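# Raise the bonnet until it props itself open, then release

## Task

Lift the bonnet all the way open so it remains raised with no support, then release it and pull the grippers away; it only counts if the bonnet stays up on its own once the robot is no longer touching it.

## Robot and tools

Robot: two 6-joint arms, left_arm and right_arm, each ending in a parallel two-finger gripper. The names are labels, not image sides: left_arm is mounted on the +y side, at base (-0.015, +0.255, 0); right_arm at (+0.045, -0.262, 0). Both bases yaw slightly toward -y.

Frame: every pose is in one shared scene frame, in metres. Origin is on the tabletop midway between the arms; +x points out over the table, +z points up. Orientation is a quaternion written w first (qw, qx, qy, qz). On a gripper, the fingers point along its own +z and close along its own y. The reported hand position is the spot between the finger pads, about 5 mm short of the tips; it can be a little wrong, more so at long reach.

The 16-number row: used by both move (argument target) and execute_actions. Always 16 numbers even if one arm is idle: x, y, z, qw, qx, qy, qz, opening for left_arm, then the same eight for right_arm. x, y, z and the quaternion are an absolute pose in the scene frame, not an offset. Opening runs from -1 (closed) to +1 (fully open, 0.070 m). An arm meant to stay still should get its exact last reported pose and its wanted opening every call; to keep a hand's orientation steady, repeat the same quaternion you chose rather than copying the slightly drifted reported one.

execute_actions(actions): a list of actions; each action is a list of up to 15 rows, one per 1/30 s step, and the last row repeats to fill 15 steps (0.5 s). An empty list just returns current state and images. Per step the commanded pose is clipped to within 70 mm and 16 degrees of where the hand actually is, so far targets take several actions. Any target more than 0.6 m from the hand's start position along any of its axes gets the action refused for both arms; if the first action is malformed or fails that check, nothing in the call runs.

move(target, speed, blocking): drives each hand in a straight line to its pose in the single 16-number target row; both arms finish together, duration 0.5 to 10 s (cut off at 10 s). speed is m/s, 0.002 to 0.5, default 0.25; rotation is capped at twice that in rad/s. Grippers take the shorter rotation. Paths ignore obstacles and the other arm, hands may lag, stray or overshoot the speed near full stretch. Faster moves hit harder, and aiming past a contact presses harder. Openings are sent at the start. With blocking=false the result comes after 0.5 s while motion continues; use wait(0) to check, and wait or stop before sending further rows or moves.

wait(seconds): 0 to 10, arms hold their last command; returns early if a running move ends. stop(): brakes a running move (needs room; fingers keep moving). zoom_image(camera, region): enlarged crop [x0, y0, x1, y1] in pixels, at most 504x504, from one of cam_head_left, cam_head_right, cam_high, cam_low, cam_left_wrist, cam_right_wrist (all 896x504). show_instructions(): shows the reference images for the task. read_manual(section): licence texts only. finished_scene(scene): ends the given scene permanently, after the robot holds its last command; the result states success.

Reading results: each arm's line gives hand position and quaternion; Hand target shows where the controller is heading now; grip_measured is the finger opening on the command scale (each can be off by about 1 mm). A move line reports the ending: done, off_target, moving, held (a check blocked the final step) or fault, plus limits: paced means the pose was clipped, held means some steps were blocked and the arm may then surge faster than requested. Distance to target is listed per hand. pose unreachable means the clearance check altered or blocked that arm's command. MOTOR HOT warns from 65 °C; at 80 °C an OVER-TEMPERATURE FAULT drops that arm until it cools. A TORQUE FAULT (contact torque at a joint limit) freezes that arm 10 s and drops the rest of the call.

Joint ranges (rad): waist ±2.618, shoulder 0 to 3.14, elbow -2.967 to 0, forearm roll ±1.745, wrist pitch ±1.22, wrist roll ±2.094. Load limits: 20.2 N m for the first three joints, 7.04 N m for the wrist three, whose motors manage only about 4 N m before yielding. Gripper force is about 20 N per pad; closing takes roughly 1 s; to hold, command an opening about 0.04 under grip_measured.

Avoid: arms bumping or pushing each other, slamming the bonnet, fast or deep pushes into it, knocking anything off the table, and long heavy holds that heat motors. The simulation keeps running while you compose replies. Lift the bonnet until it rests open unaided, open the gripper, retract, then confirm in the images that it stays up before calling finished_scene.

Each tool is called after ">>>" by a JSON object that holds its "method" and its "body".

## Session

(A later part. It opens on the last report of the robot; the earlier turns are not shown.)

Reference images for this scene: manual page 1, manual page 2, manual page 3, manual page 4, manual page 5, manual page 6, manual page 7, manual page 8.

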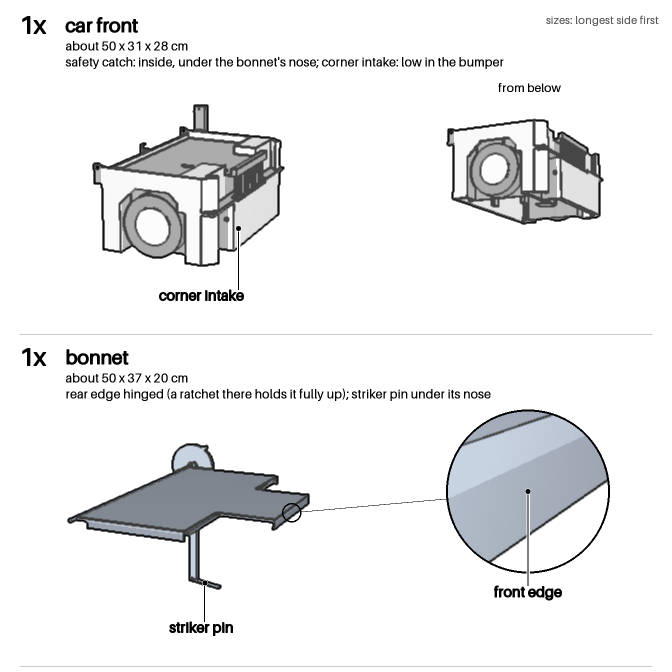

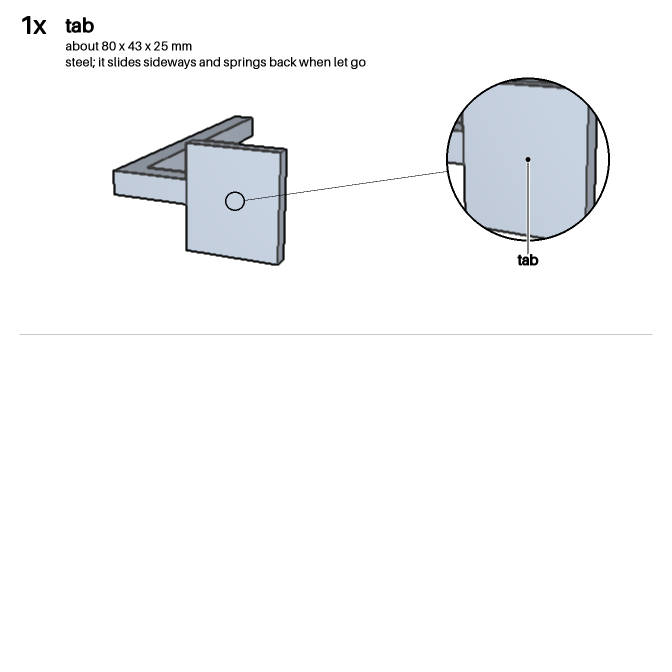

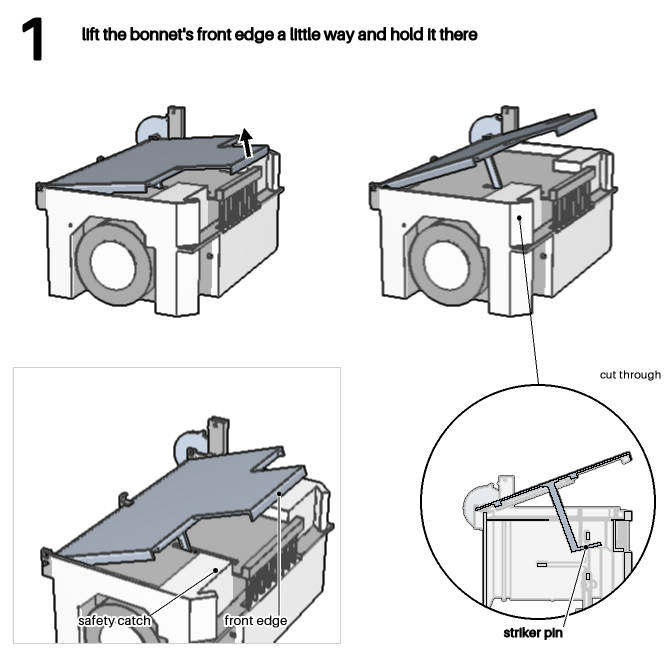

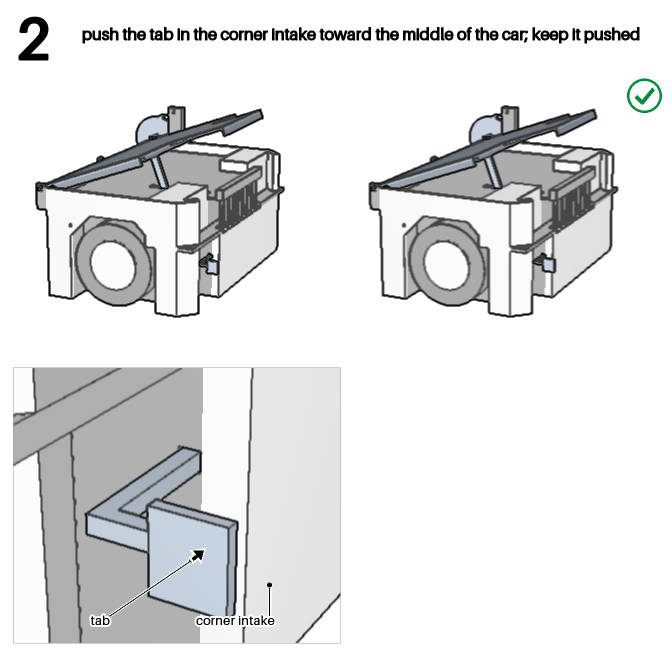

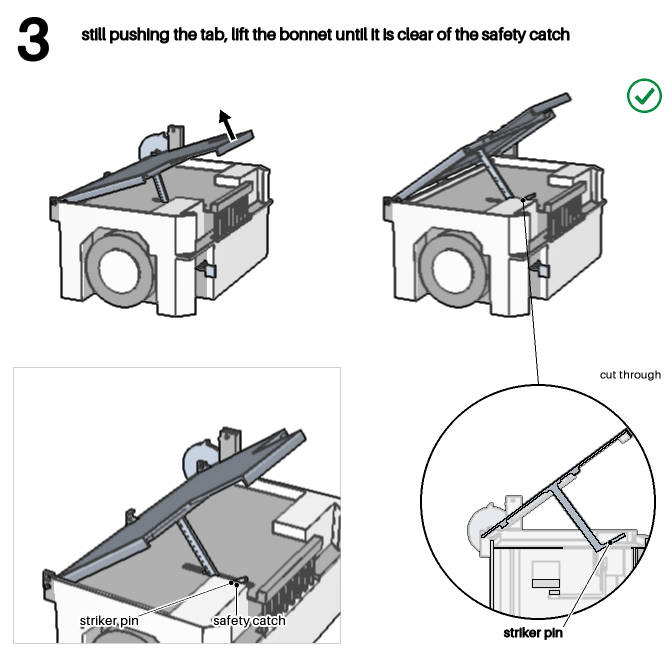

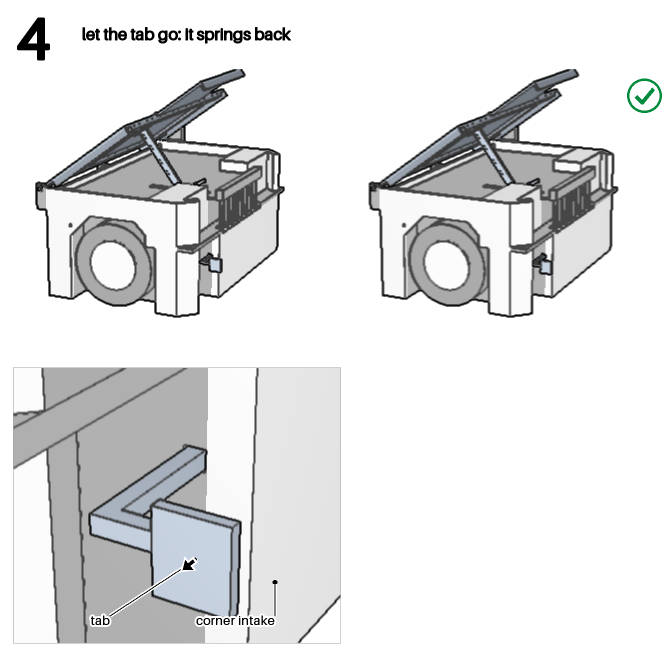

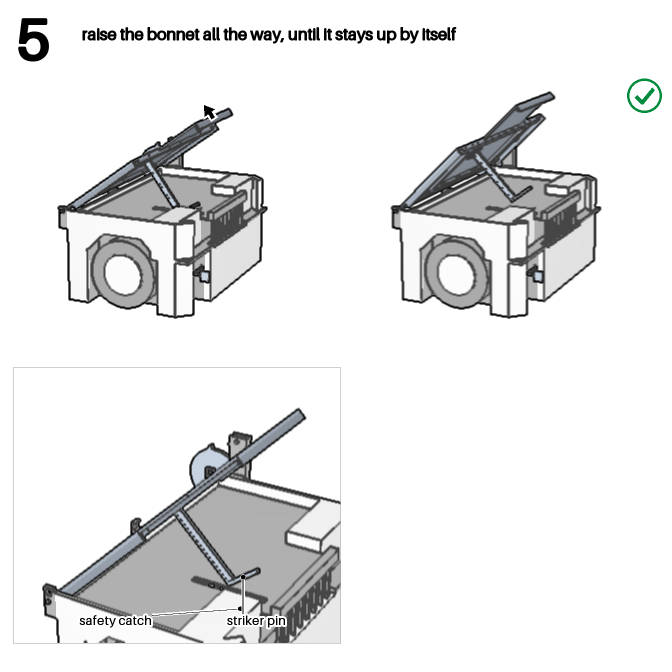

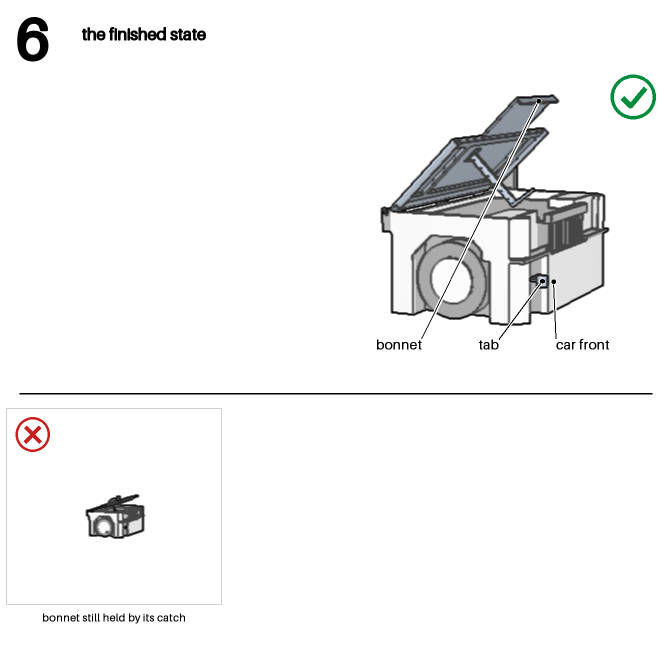

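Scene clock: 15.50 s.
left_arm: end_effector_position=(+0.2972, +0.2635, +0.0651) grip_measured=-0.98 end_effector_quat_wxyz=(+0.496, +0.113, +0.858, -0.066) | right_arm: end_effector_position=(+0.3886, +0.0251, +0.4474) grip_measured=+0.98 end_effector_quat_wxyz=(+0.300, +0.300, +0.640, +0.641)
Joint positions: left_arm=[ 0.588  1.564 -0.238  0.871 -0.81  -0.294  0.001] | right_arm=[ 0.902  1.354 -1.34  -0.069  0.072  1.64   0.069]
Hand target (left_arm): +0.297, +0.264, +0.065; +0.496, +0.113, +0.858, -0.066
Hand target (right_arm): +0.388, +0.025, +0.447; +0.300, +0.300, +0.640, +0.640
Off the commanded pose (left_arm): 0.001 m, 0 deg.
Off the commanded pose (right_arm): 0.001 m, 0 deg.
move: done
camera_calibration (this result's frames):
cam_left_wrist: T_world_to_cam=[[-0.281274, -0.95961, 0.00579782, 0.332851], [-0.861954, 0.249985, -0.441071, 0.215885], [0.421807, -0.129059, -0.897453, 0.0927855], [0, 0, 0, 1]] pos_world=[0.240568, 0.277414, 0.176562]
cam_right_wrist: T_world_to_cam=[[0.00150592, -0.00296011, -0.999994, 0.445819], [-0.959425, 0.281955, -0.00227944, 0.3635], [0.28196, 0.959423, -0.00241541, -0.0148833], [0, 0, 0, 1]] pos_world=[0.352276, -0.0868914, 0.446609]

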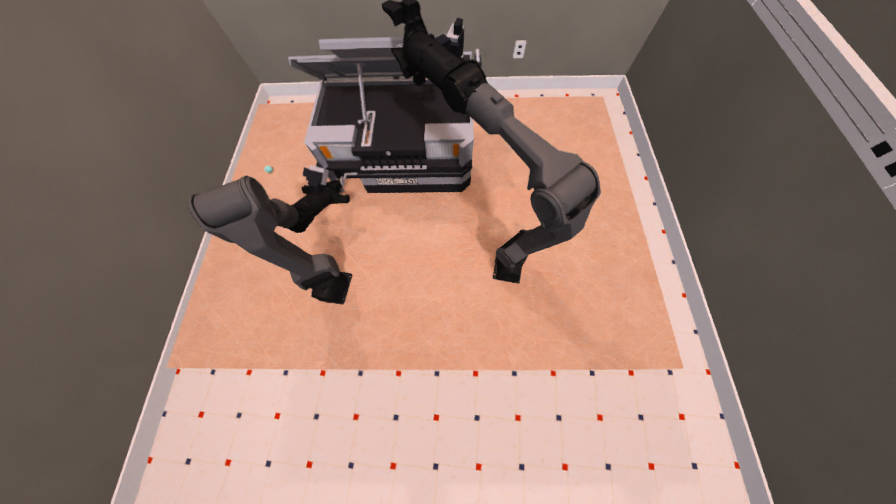

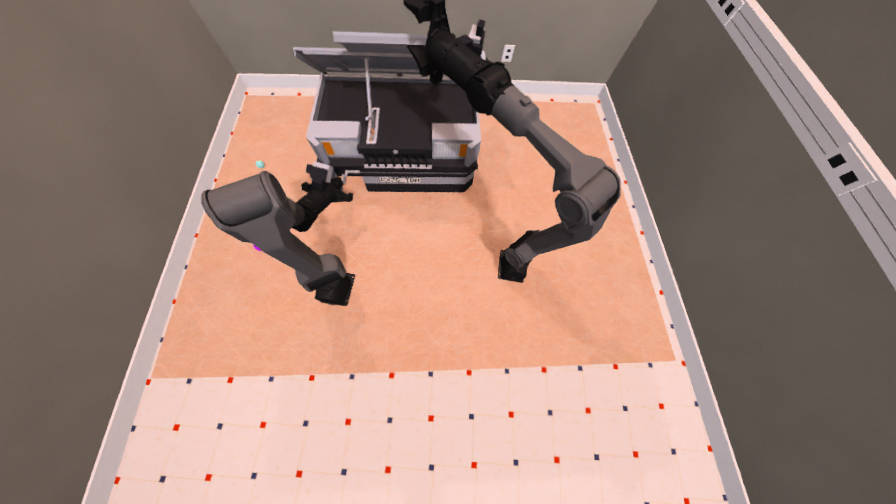

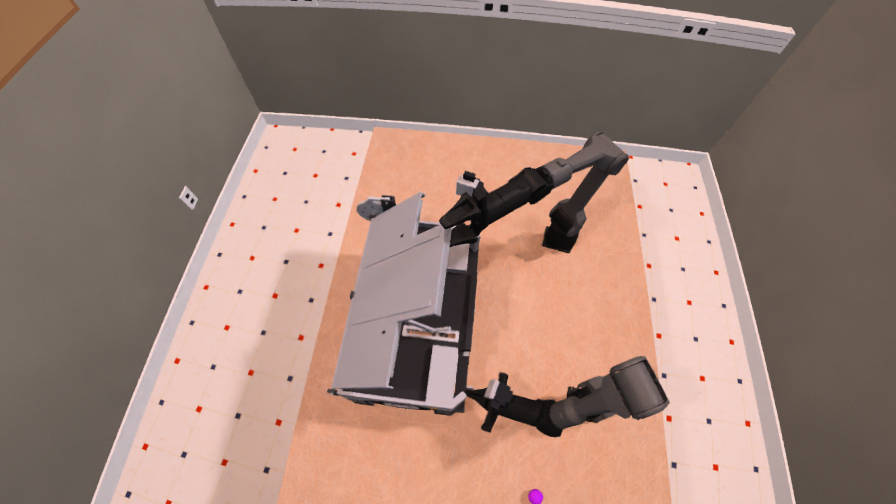

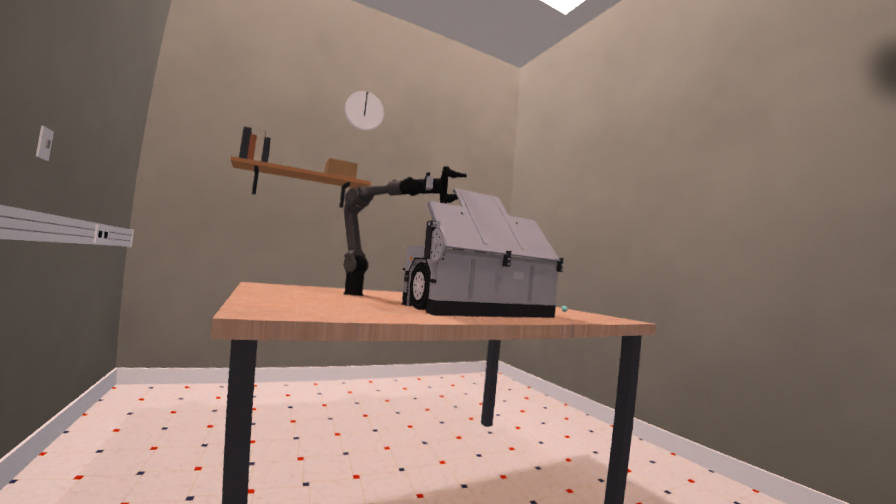

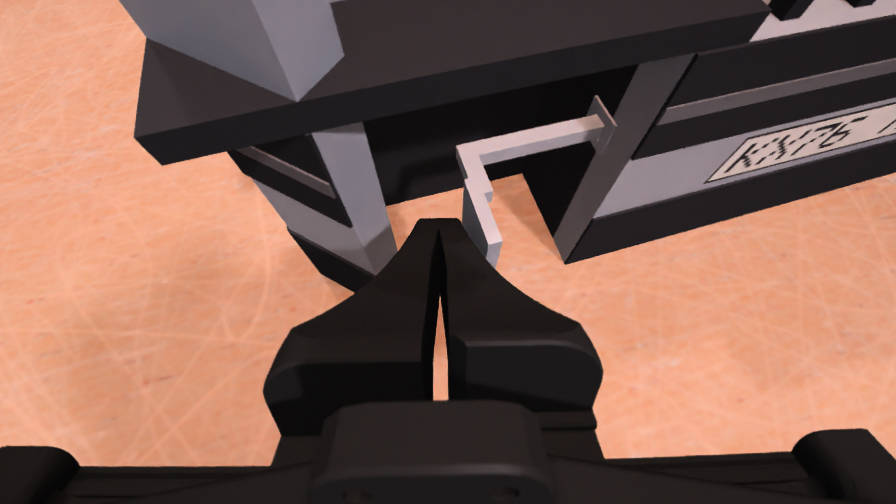

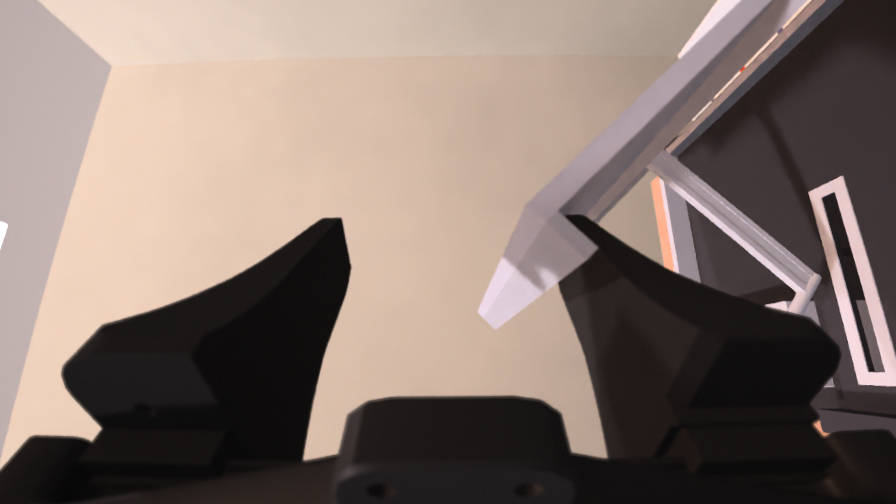

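>>> {"method": "move", "body": {"target": [0.255,0.28,0.07,0.4957,0.113,0.8586,-0.0653,-1,0.403,0.025,0.459,0.307,0.307,0.637,0.637,1], "speed": 0.04}}

Scene clock: 17.13 s.
left_arm: end_effector_position=(+0.2555, +0.2802, +0.0709) grip_measured=-0.98 end_effector_quat_wxyz=(+0.497, +0.112, +0.858, -0.066) | right_arm: end_effector_position=(+0.4025, +0.0259, +0.4500) grip_measured=+0.99 end_effector_quat_wxyz=(+0.300, +0.314, +0.649, +0.625)
Joint positions: left_arm=[ 0.88   1.448 -0.15   1.207 -0.884 -0.392  0.001] | right_arm=[ 0.886  1.401 -1.431 -0.054  0.157  1.627  0.07 ]
Hand target (left_arm): +0.256, +0.280, +0.071; +0.497, +0.112, +0.858, -0.066
Hand target (right_arm): +0.403, +0.025, +0.459; +0.307, +0.307, +0.637, +0.637
Off the commanded pose (left_arm): 0.001 m, 0 deg.
Off the commanded pose (right_arm): 0.009 m, 2 deg.
move: off_target (right_arm)
camera_calibration (this result's frames):
cam_left_wrist: T_world_to_cam=[[-0.278895, -0.960299, 0.00662028, 0.336587], [-0.861424, 0.24712, -0.443713, 0.179238], [0.424461, -0.129452, -0.896145, 0.117055], [0, 0, 0, 1]] pos_world=[0.198587, 0.294084, 0.1822]
cam_right_wrist: T_world_to_cam=[[-0.0317537, -0.0269025, -0.999134, 0.462009], [-0.95328, 0.301271, 0.0221845, 0.362604], [0.300413, 0.953159, -0.0352121, -0.0120793], [0, 0, 0, 1]] pos_world=[0.363963, -0.0852995, 0.453139]

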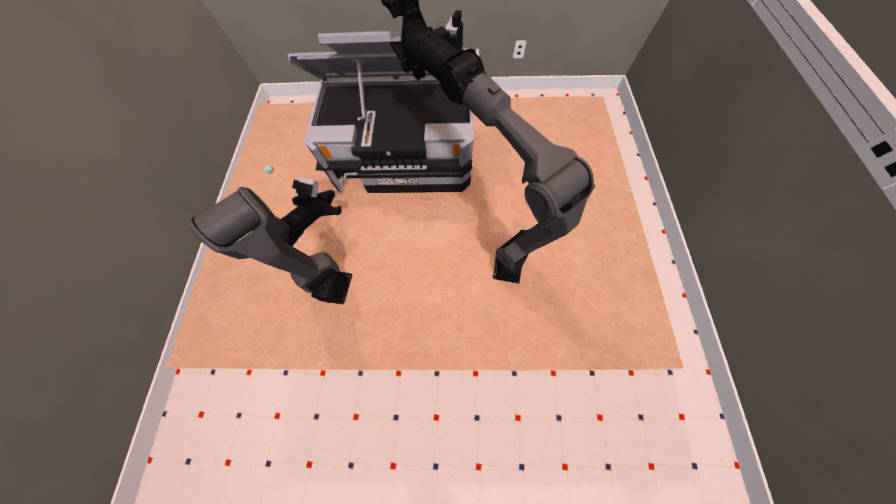

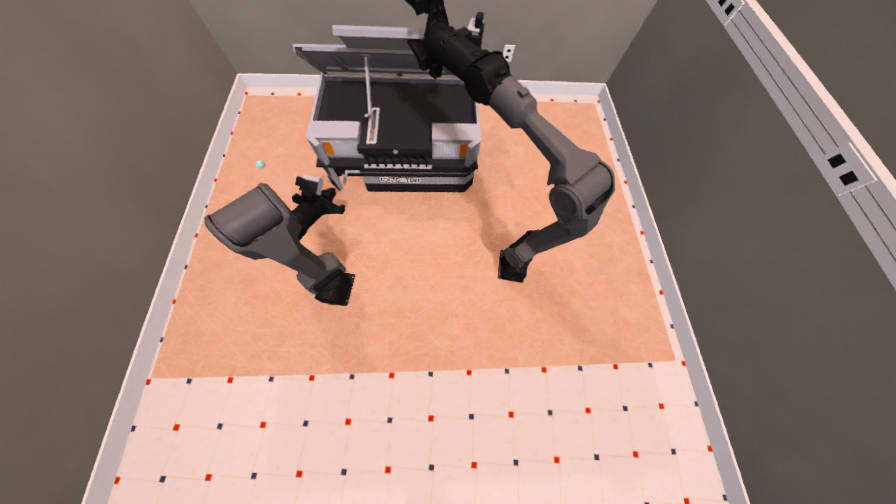

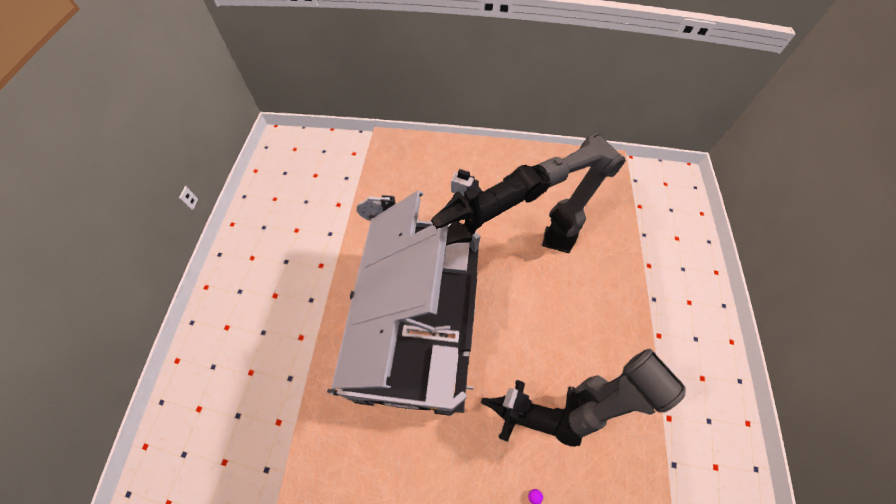

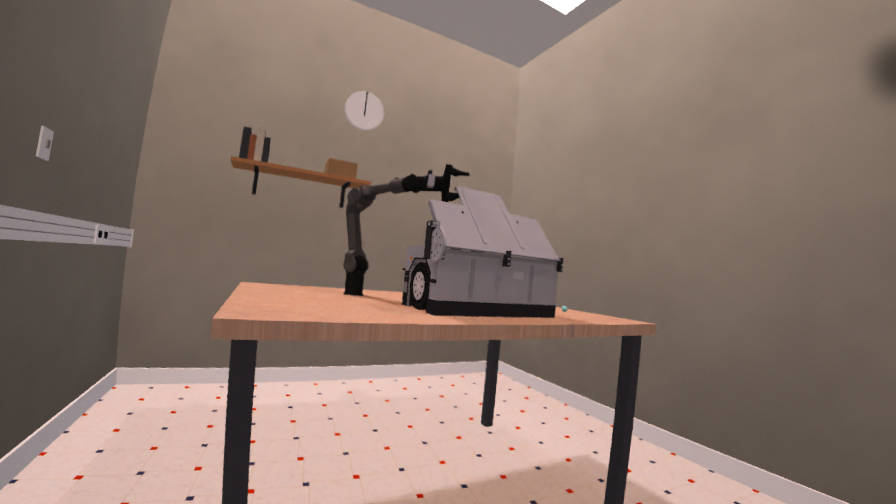

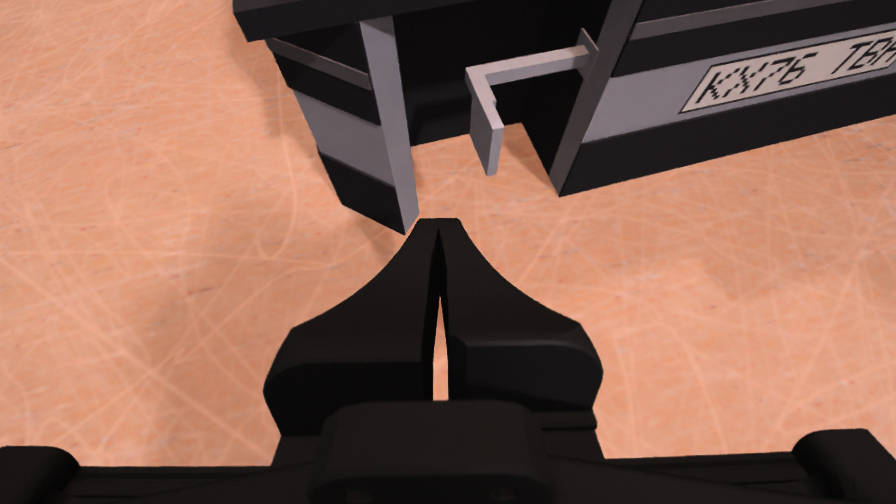

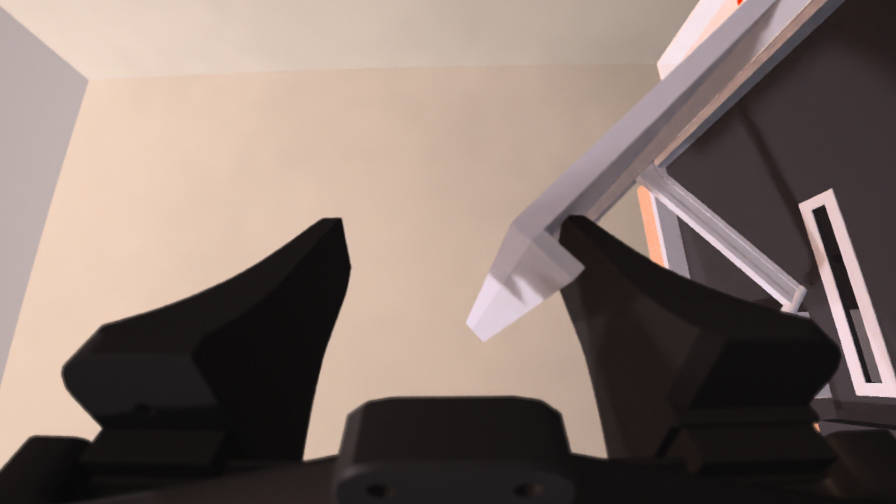

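End stop reached. Lower gently.

>>> {"method": "move", "body": {"target": [0.25,0.30,0.09,0.4957,0.113,0.8586,-0.0653,-1,0.37,0.025,0.418,0.2868,0.2868,0.6464,0.6464,1], "speed": 0.04}}

Scene clock: 18.53 s.
left_arm: end_effector_position=(+0.2509, +0.3004, +0.0907) grip_measured=-0.98 end_effector_quat_wxyz=(+0.498, +0.112, +0.858, -0.065) | right_arm: end_effector_position=(+0.3693, +0.0248, +0.4176) grip_measured=+0.98 end_effector_quat_wxyz=(+0.291, +0.291, +0.645, +0.644)
Joint positions: left_arm=[ 1.027  1.364 -0.227  1.477 -0.909 -0.608  0.001] | right_arm=[ 0.928  1.292 -1.168  0.014 -0.035  1.557  0.069]
Hand target (left_arm): +0.251, +0.300, +0.090; +0.497, +0.112, +0.858, -0.065
Hand target (right_arm): +0.370, +0.025, +0.418; +0.291, +0.291, +0.645, +0.644
Off the commanded pose (left_arm): 0.001 m, 0 deg.
Off the commanded pose (right_arm): 0.001 m, 1 deg.
move: done
camera_calibration (this result's frames):
cam_left_wrist: T_world_to_cam=[[-0.279269, -0.960203, 0.00445041, 0.35484], [-0.860923, 0.248336, -0.444005, 0.178582], [0.425229, -0.127828, -0.896013, 0.138694], [0, 0, 0, 1]] pos_world=[0.193865, 0.314099, 0.201984]
cam_right_wrist: T_world_to_cam=[[0.000694843, -0.00505016, -0.999987, 0.416435], [-0.967508, 0.252834, -0.00194915, 0.348624], [0.252841, 0.967496, -0.00471039, 0.00229952], [0, 0, 0, 1]] pos_world=[0.336425, -0.0882657, 0.41712]

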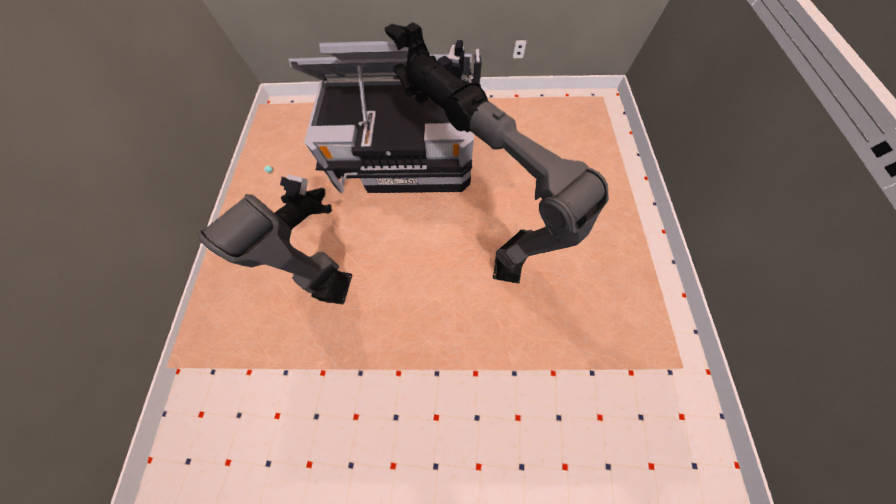

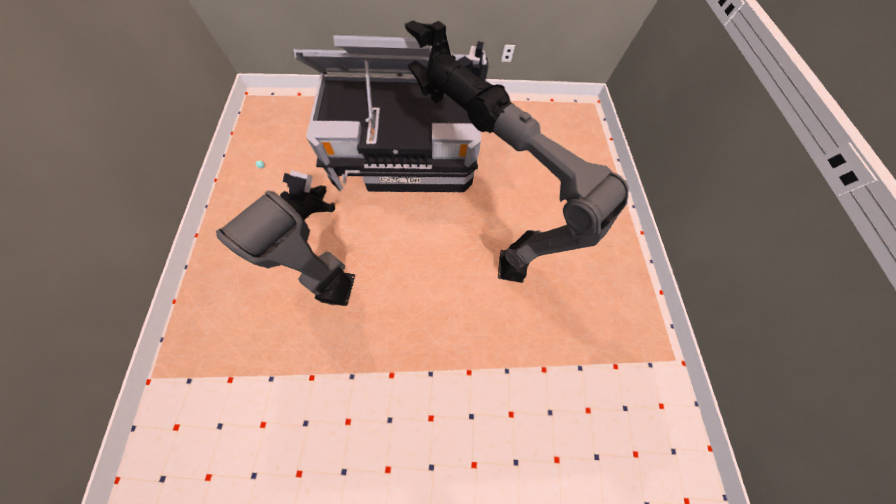

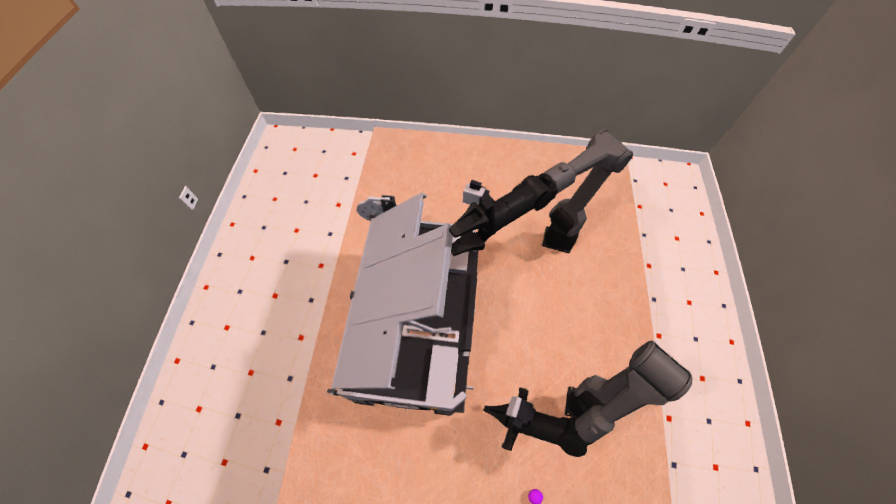

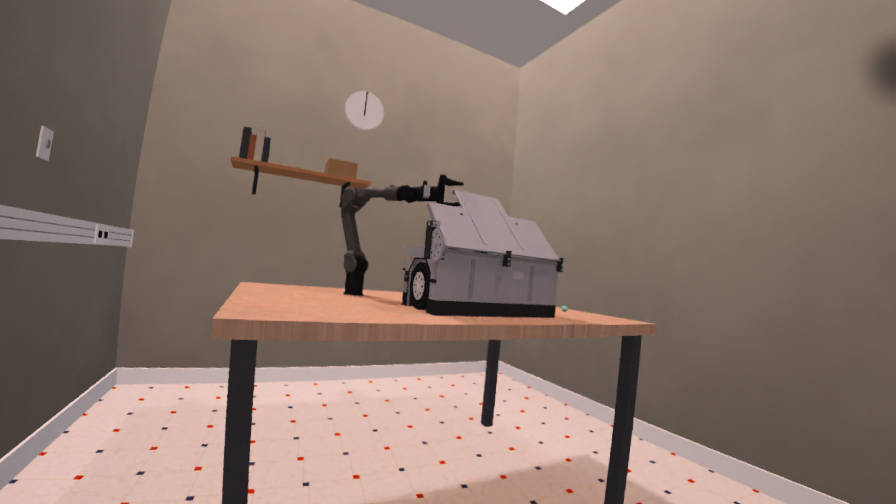

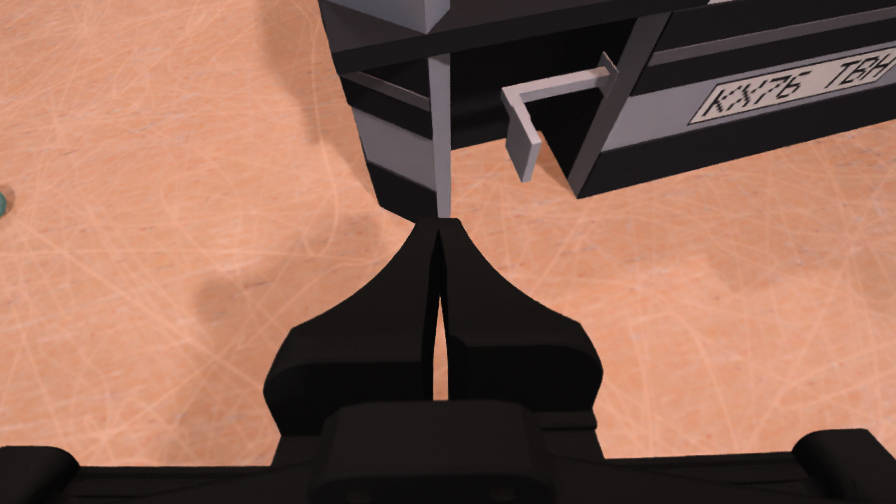

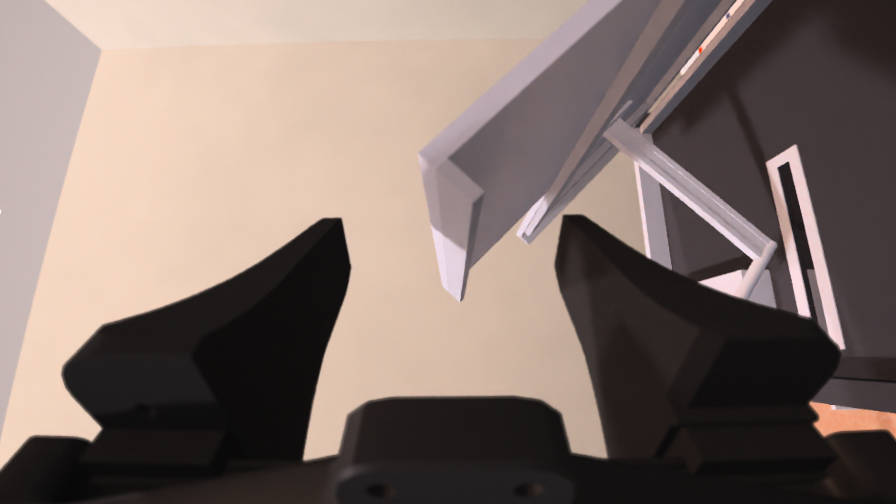

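It stays up.

>>> {"method": "move", "body": {"target": [0.22,0.31,0.12,0.4957,0.113,0.8586,-0.0653,-1,0.25,-0.08,0.415,0.289,0.289,0.6454,0.6454,1], "speed": 0.2}}

>>> {"method": "finished_scene", "body": {"scene": 2}}

Scene clock: 19.77 s.
left_arm: end_effector_position=(+0.2216, +0.3106, +0.1208) grip_measured=-0.98 end_effector_quat_wxyz=(+0.522, +0.099, +0.846, -0.047) | right_arm: end_effector_position=(+0.2513, -0.0808, +0.4153) grip_measured=+0.98 end_effector_quat_wxyz=(+0.290, +0.290, +0.645, +0.645)
Joint positions: left_arm=[ 1.307  1.172 -0.216  1.737 -1.084 -0.768  0.001] | right_arm=[ 0.902  0.719 -0.856  0.122  0.226  1.452  0.069]
Hand target (left_arm): +0.222, +0.310, +0.120; +0.521, +0.099, +0.846, -0.047
Hand target (right_arm): +0.251, -0.081, +0.415; +0.290, +0.290, +0.645, +0.645
Off the commanded pose (left_arm): 0.002 m, 4 deg.
Off the commanded pose (right_arm): 0.002 m, 0 deg.
joint sent to its limit (left arm) — the command would take joint 4 (forearm roll) past its upper limit, so that joint was sent only as far as its limit.
move: off_target (left_arm)
camera_calibration (this result's frames):
cam_left_wrist: T_world_to_cam=[[-0.238128, -0.971015, -0.0206154, 0.35358], [-0.845141, 0.217625, -0.488238, 0.175569], [0.478573, -0.0988404, -0.872467, 0.155746], [0, 0, 0, 1]] pos_world=[0.158042, 0.320517, 0.228892]
cam_right_wrist: T_world_to_cam=[[0.00132591, -0.0033746, -0.999993, 0.413648], [-0.968079, 0.250637, -0.0021294, 0.261143], [0.250642, 0.968075, -0.00293455, 0.134093], [0, 0, 0, 1]] pos_world=[0.21865, -0.193868, 0.414595]

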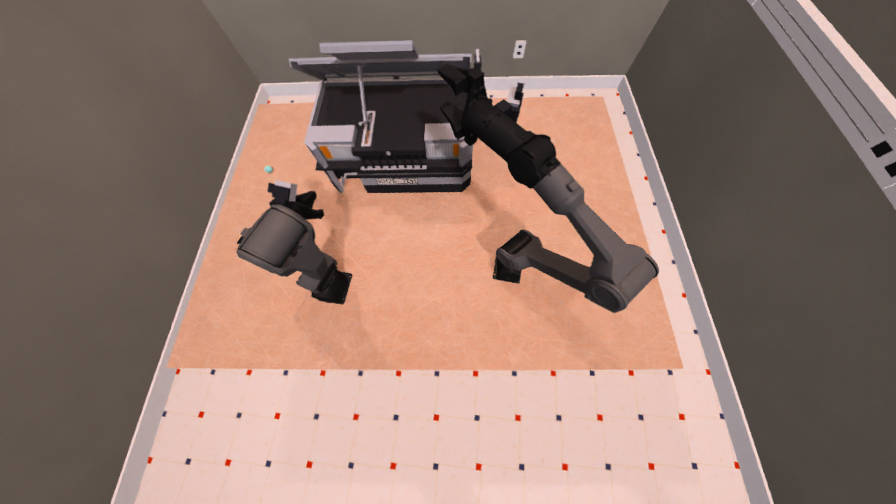

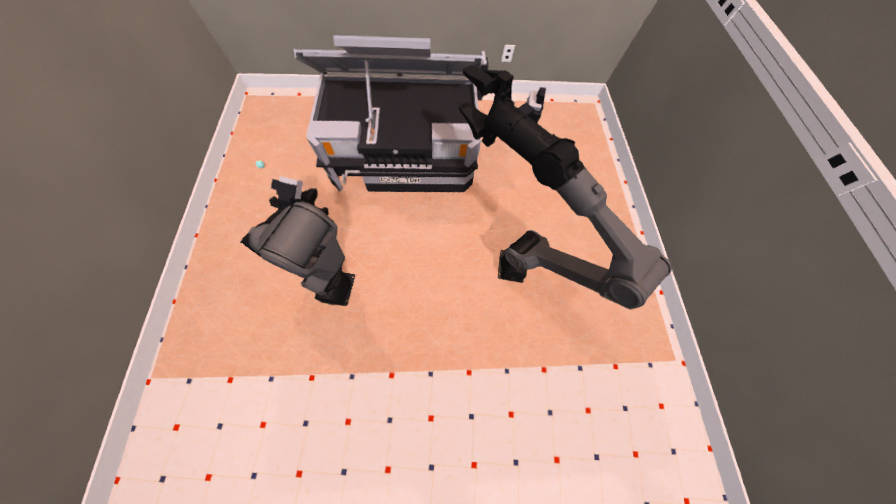

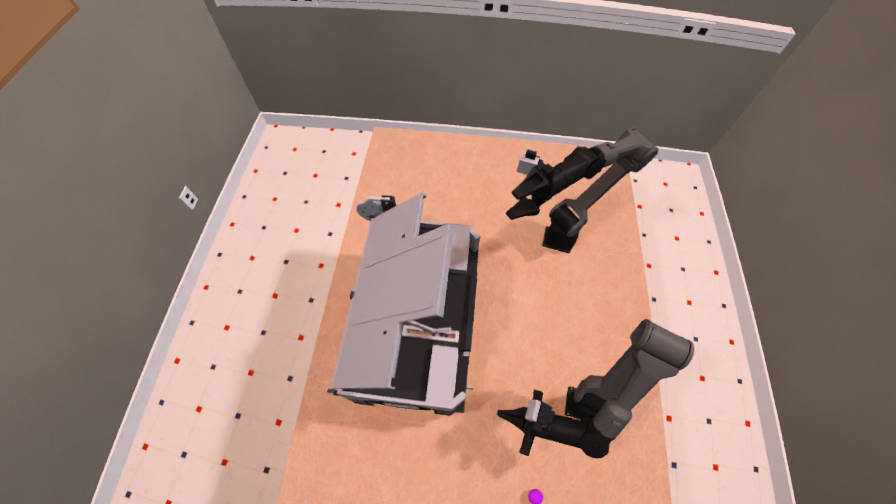

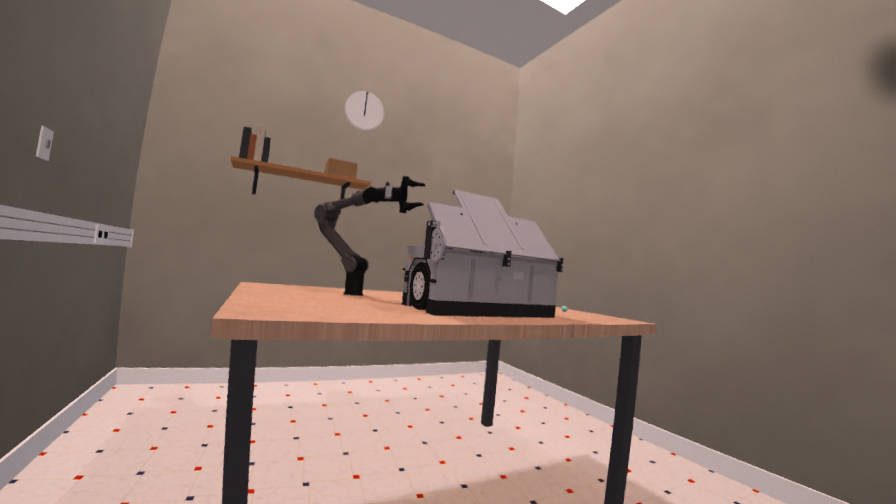

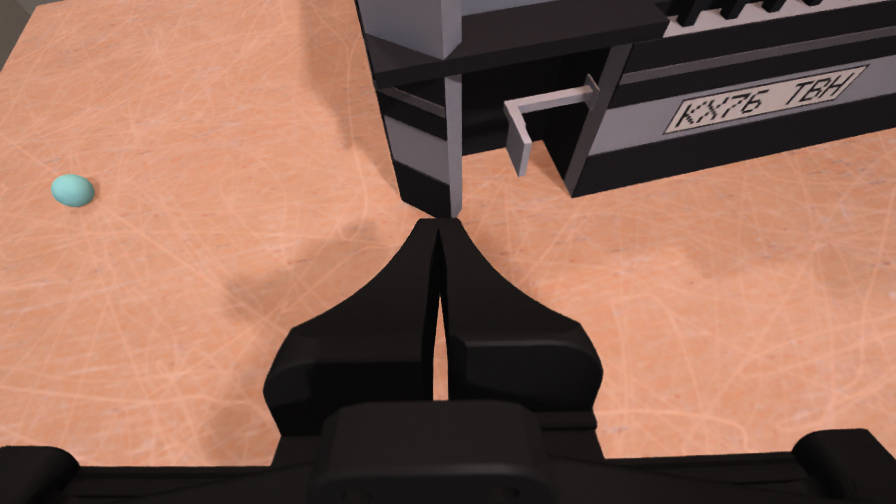

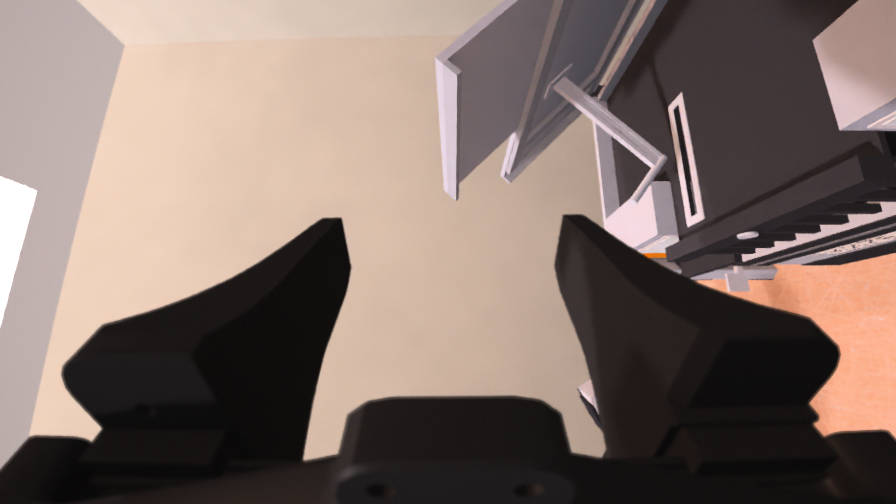

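The scene is finished: the task was done.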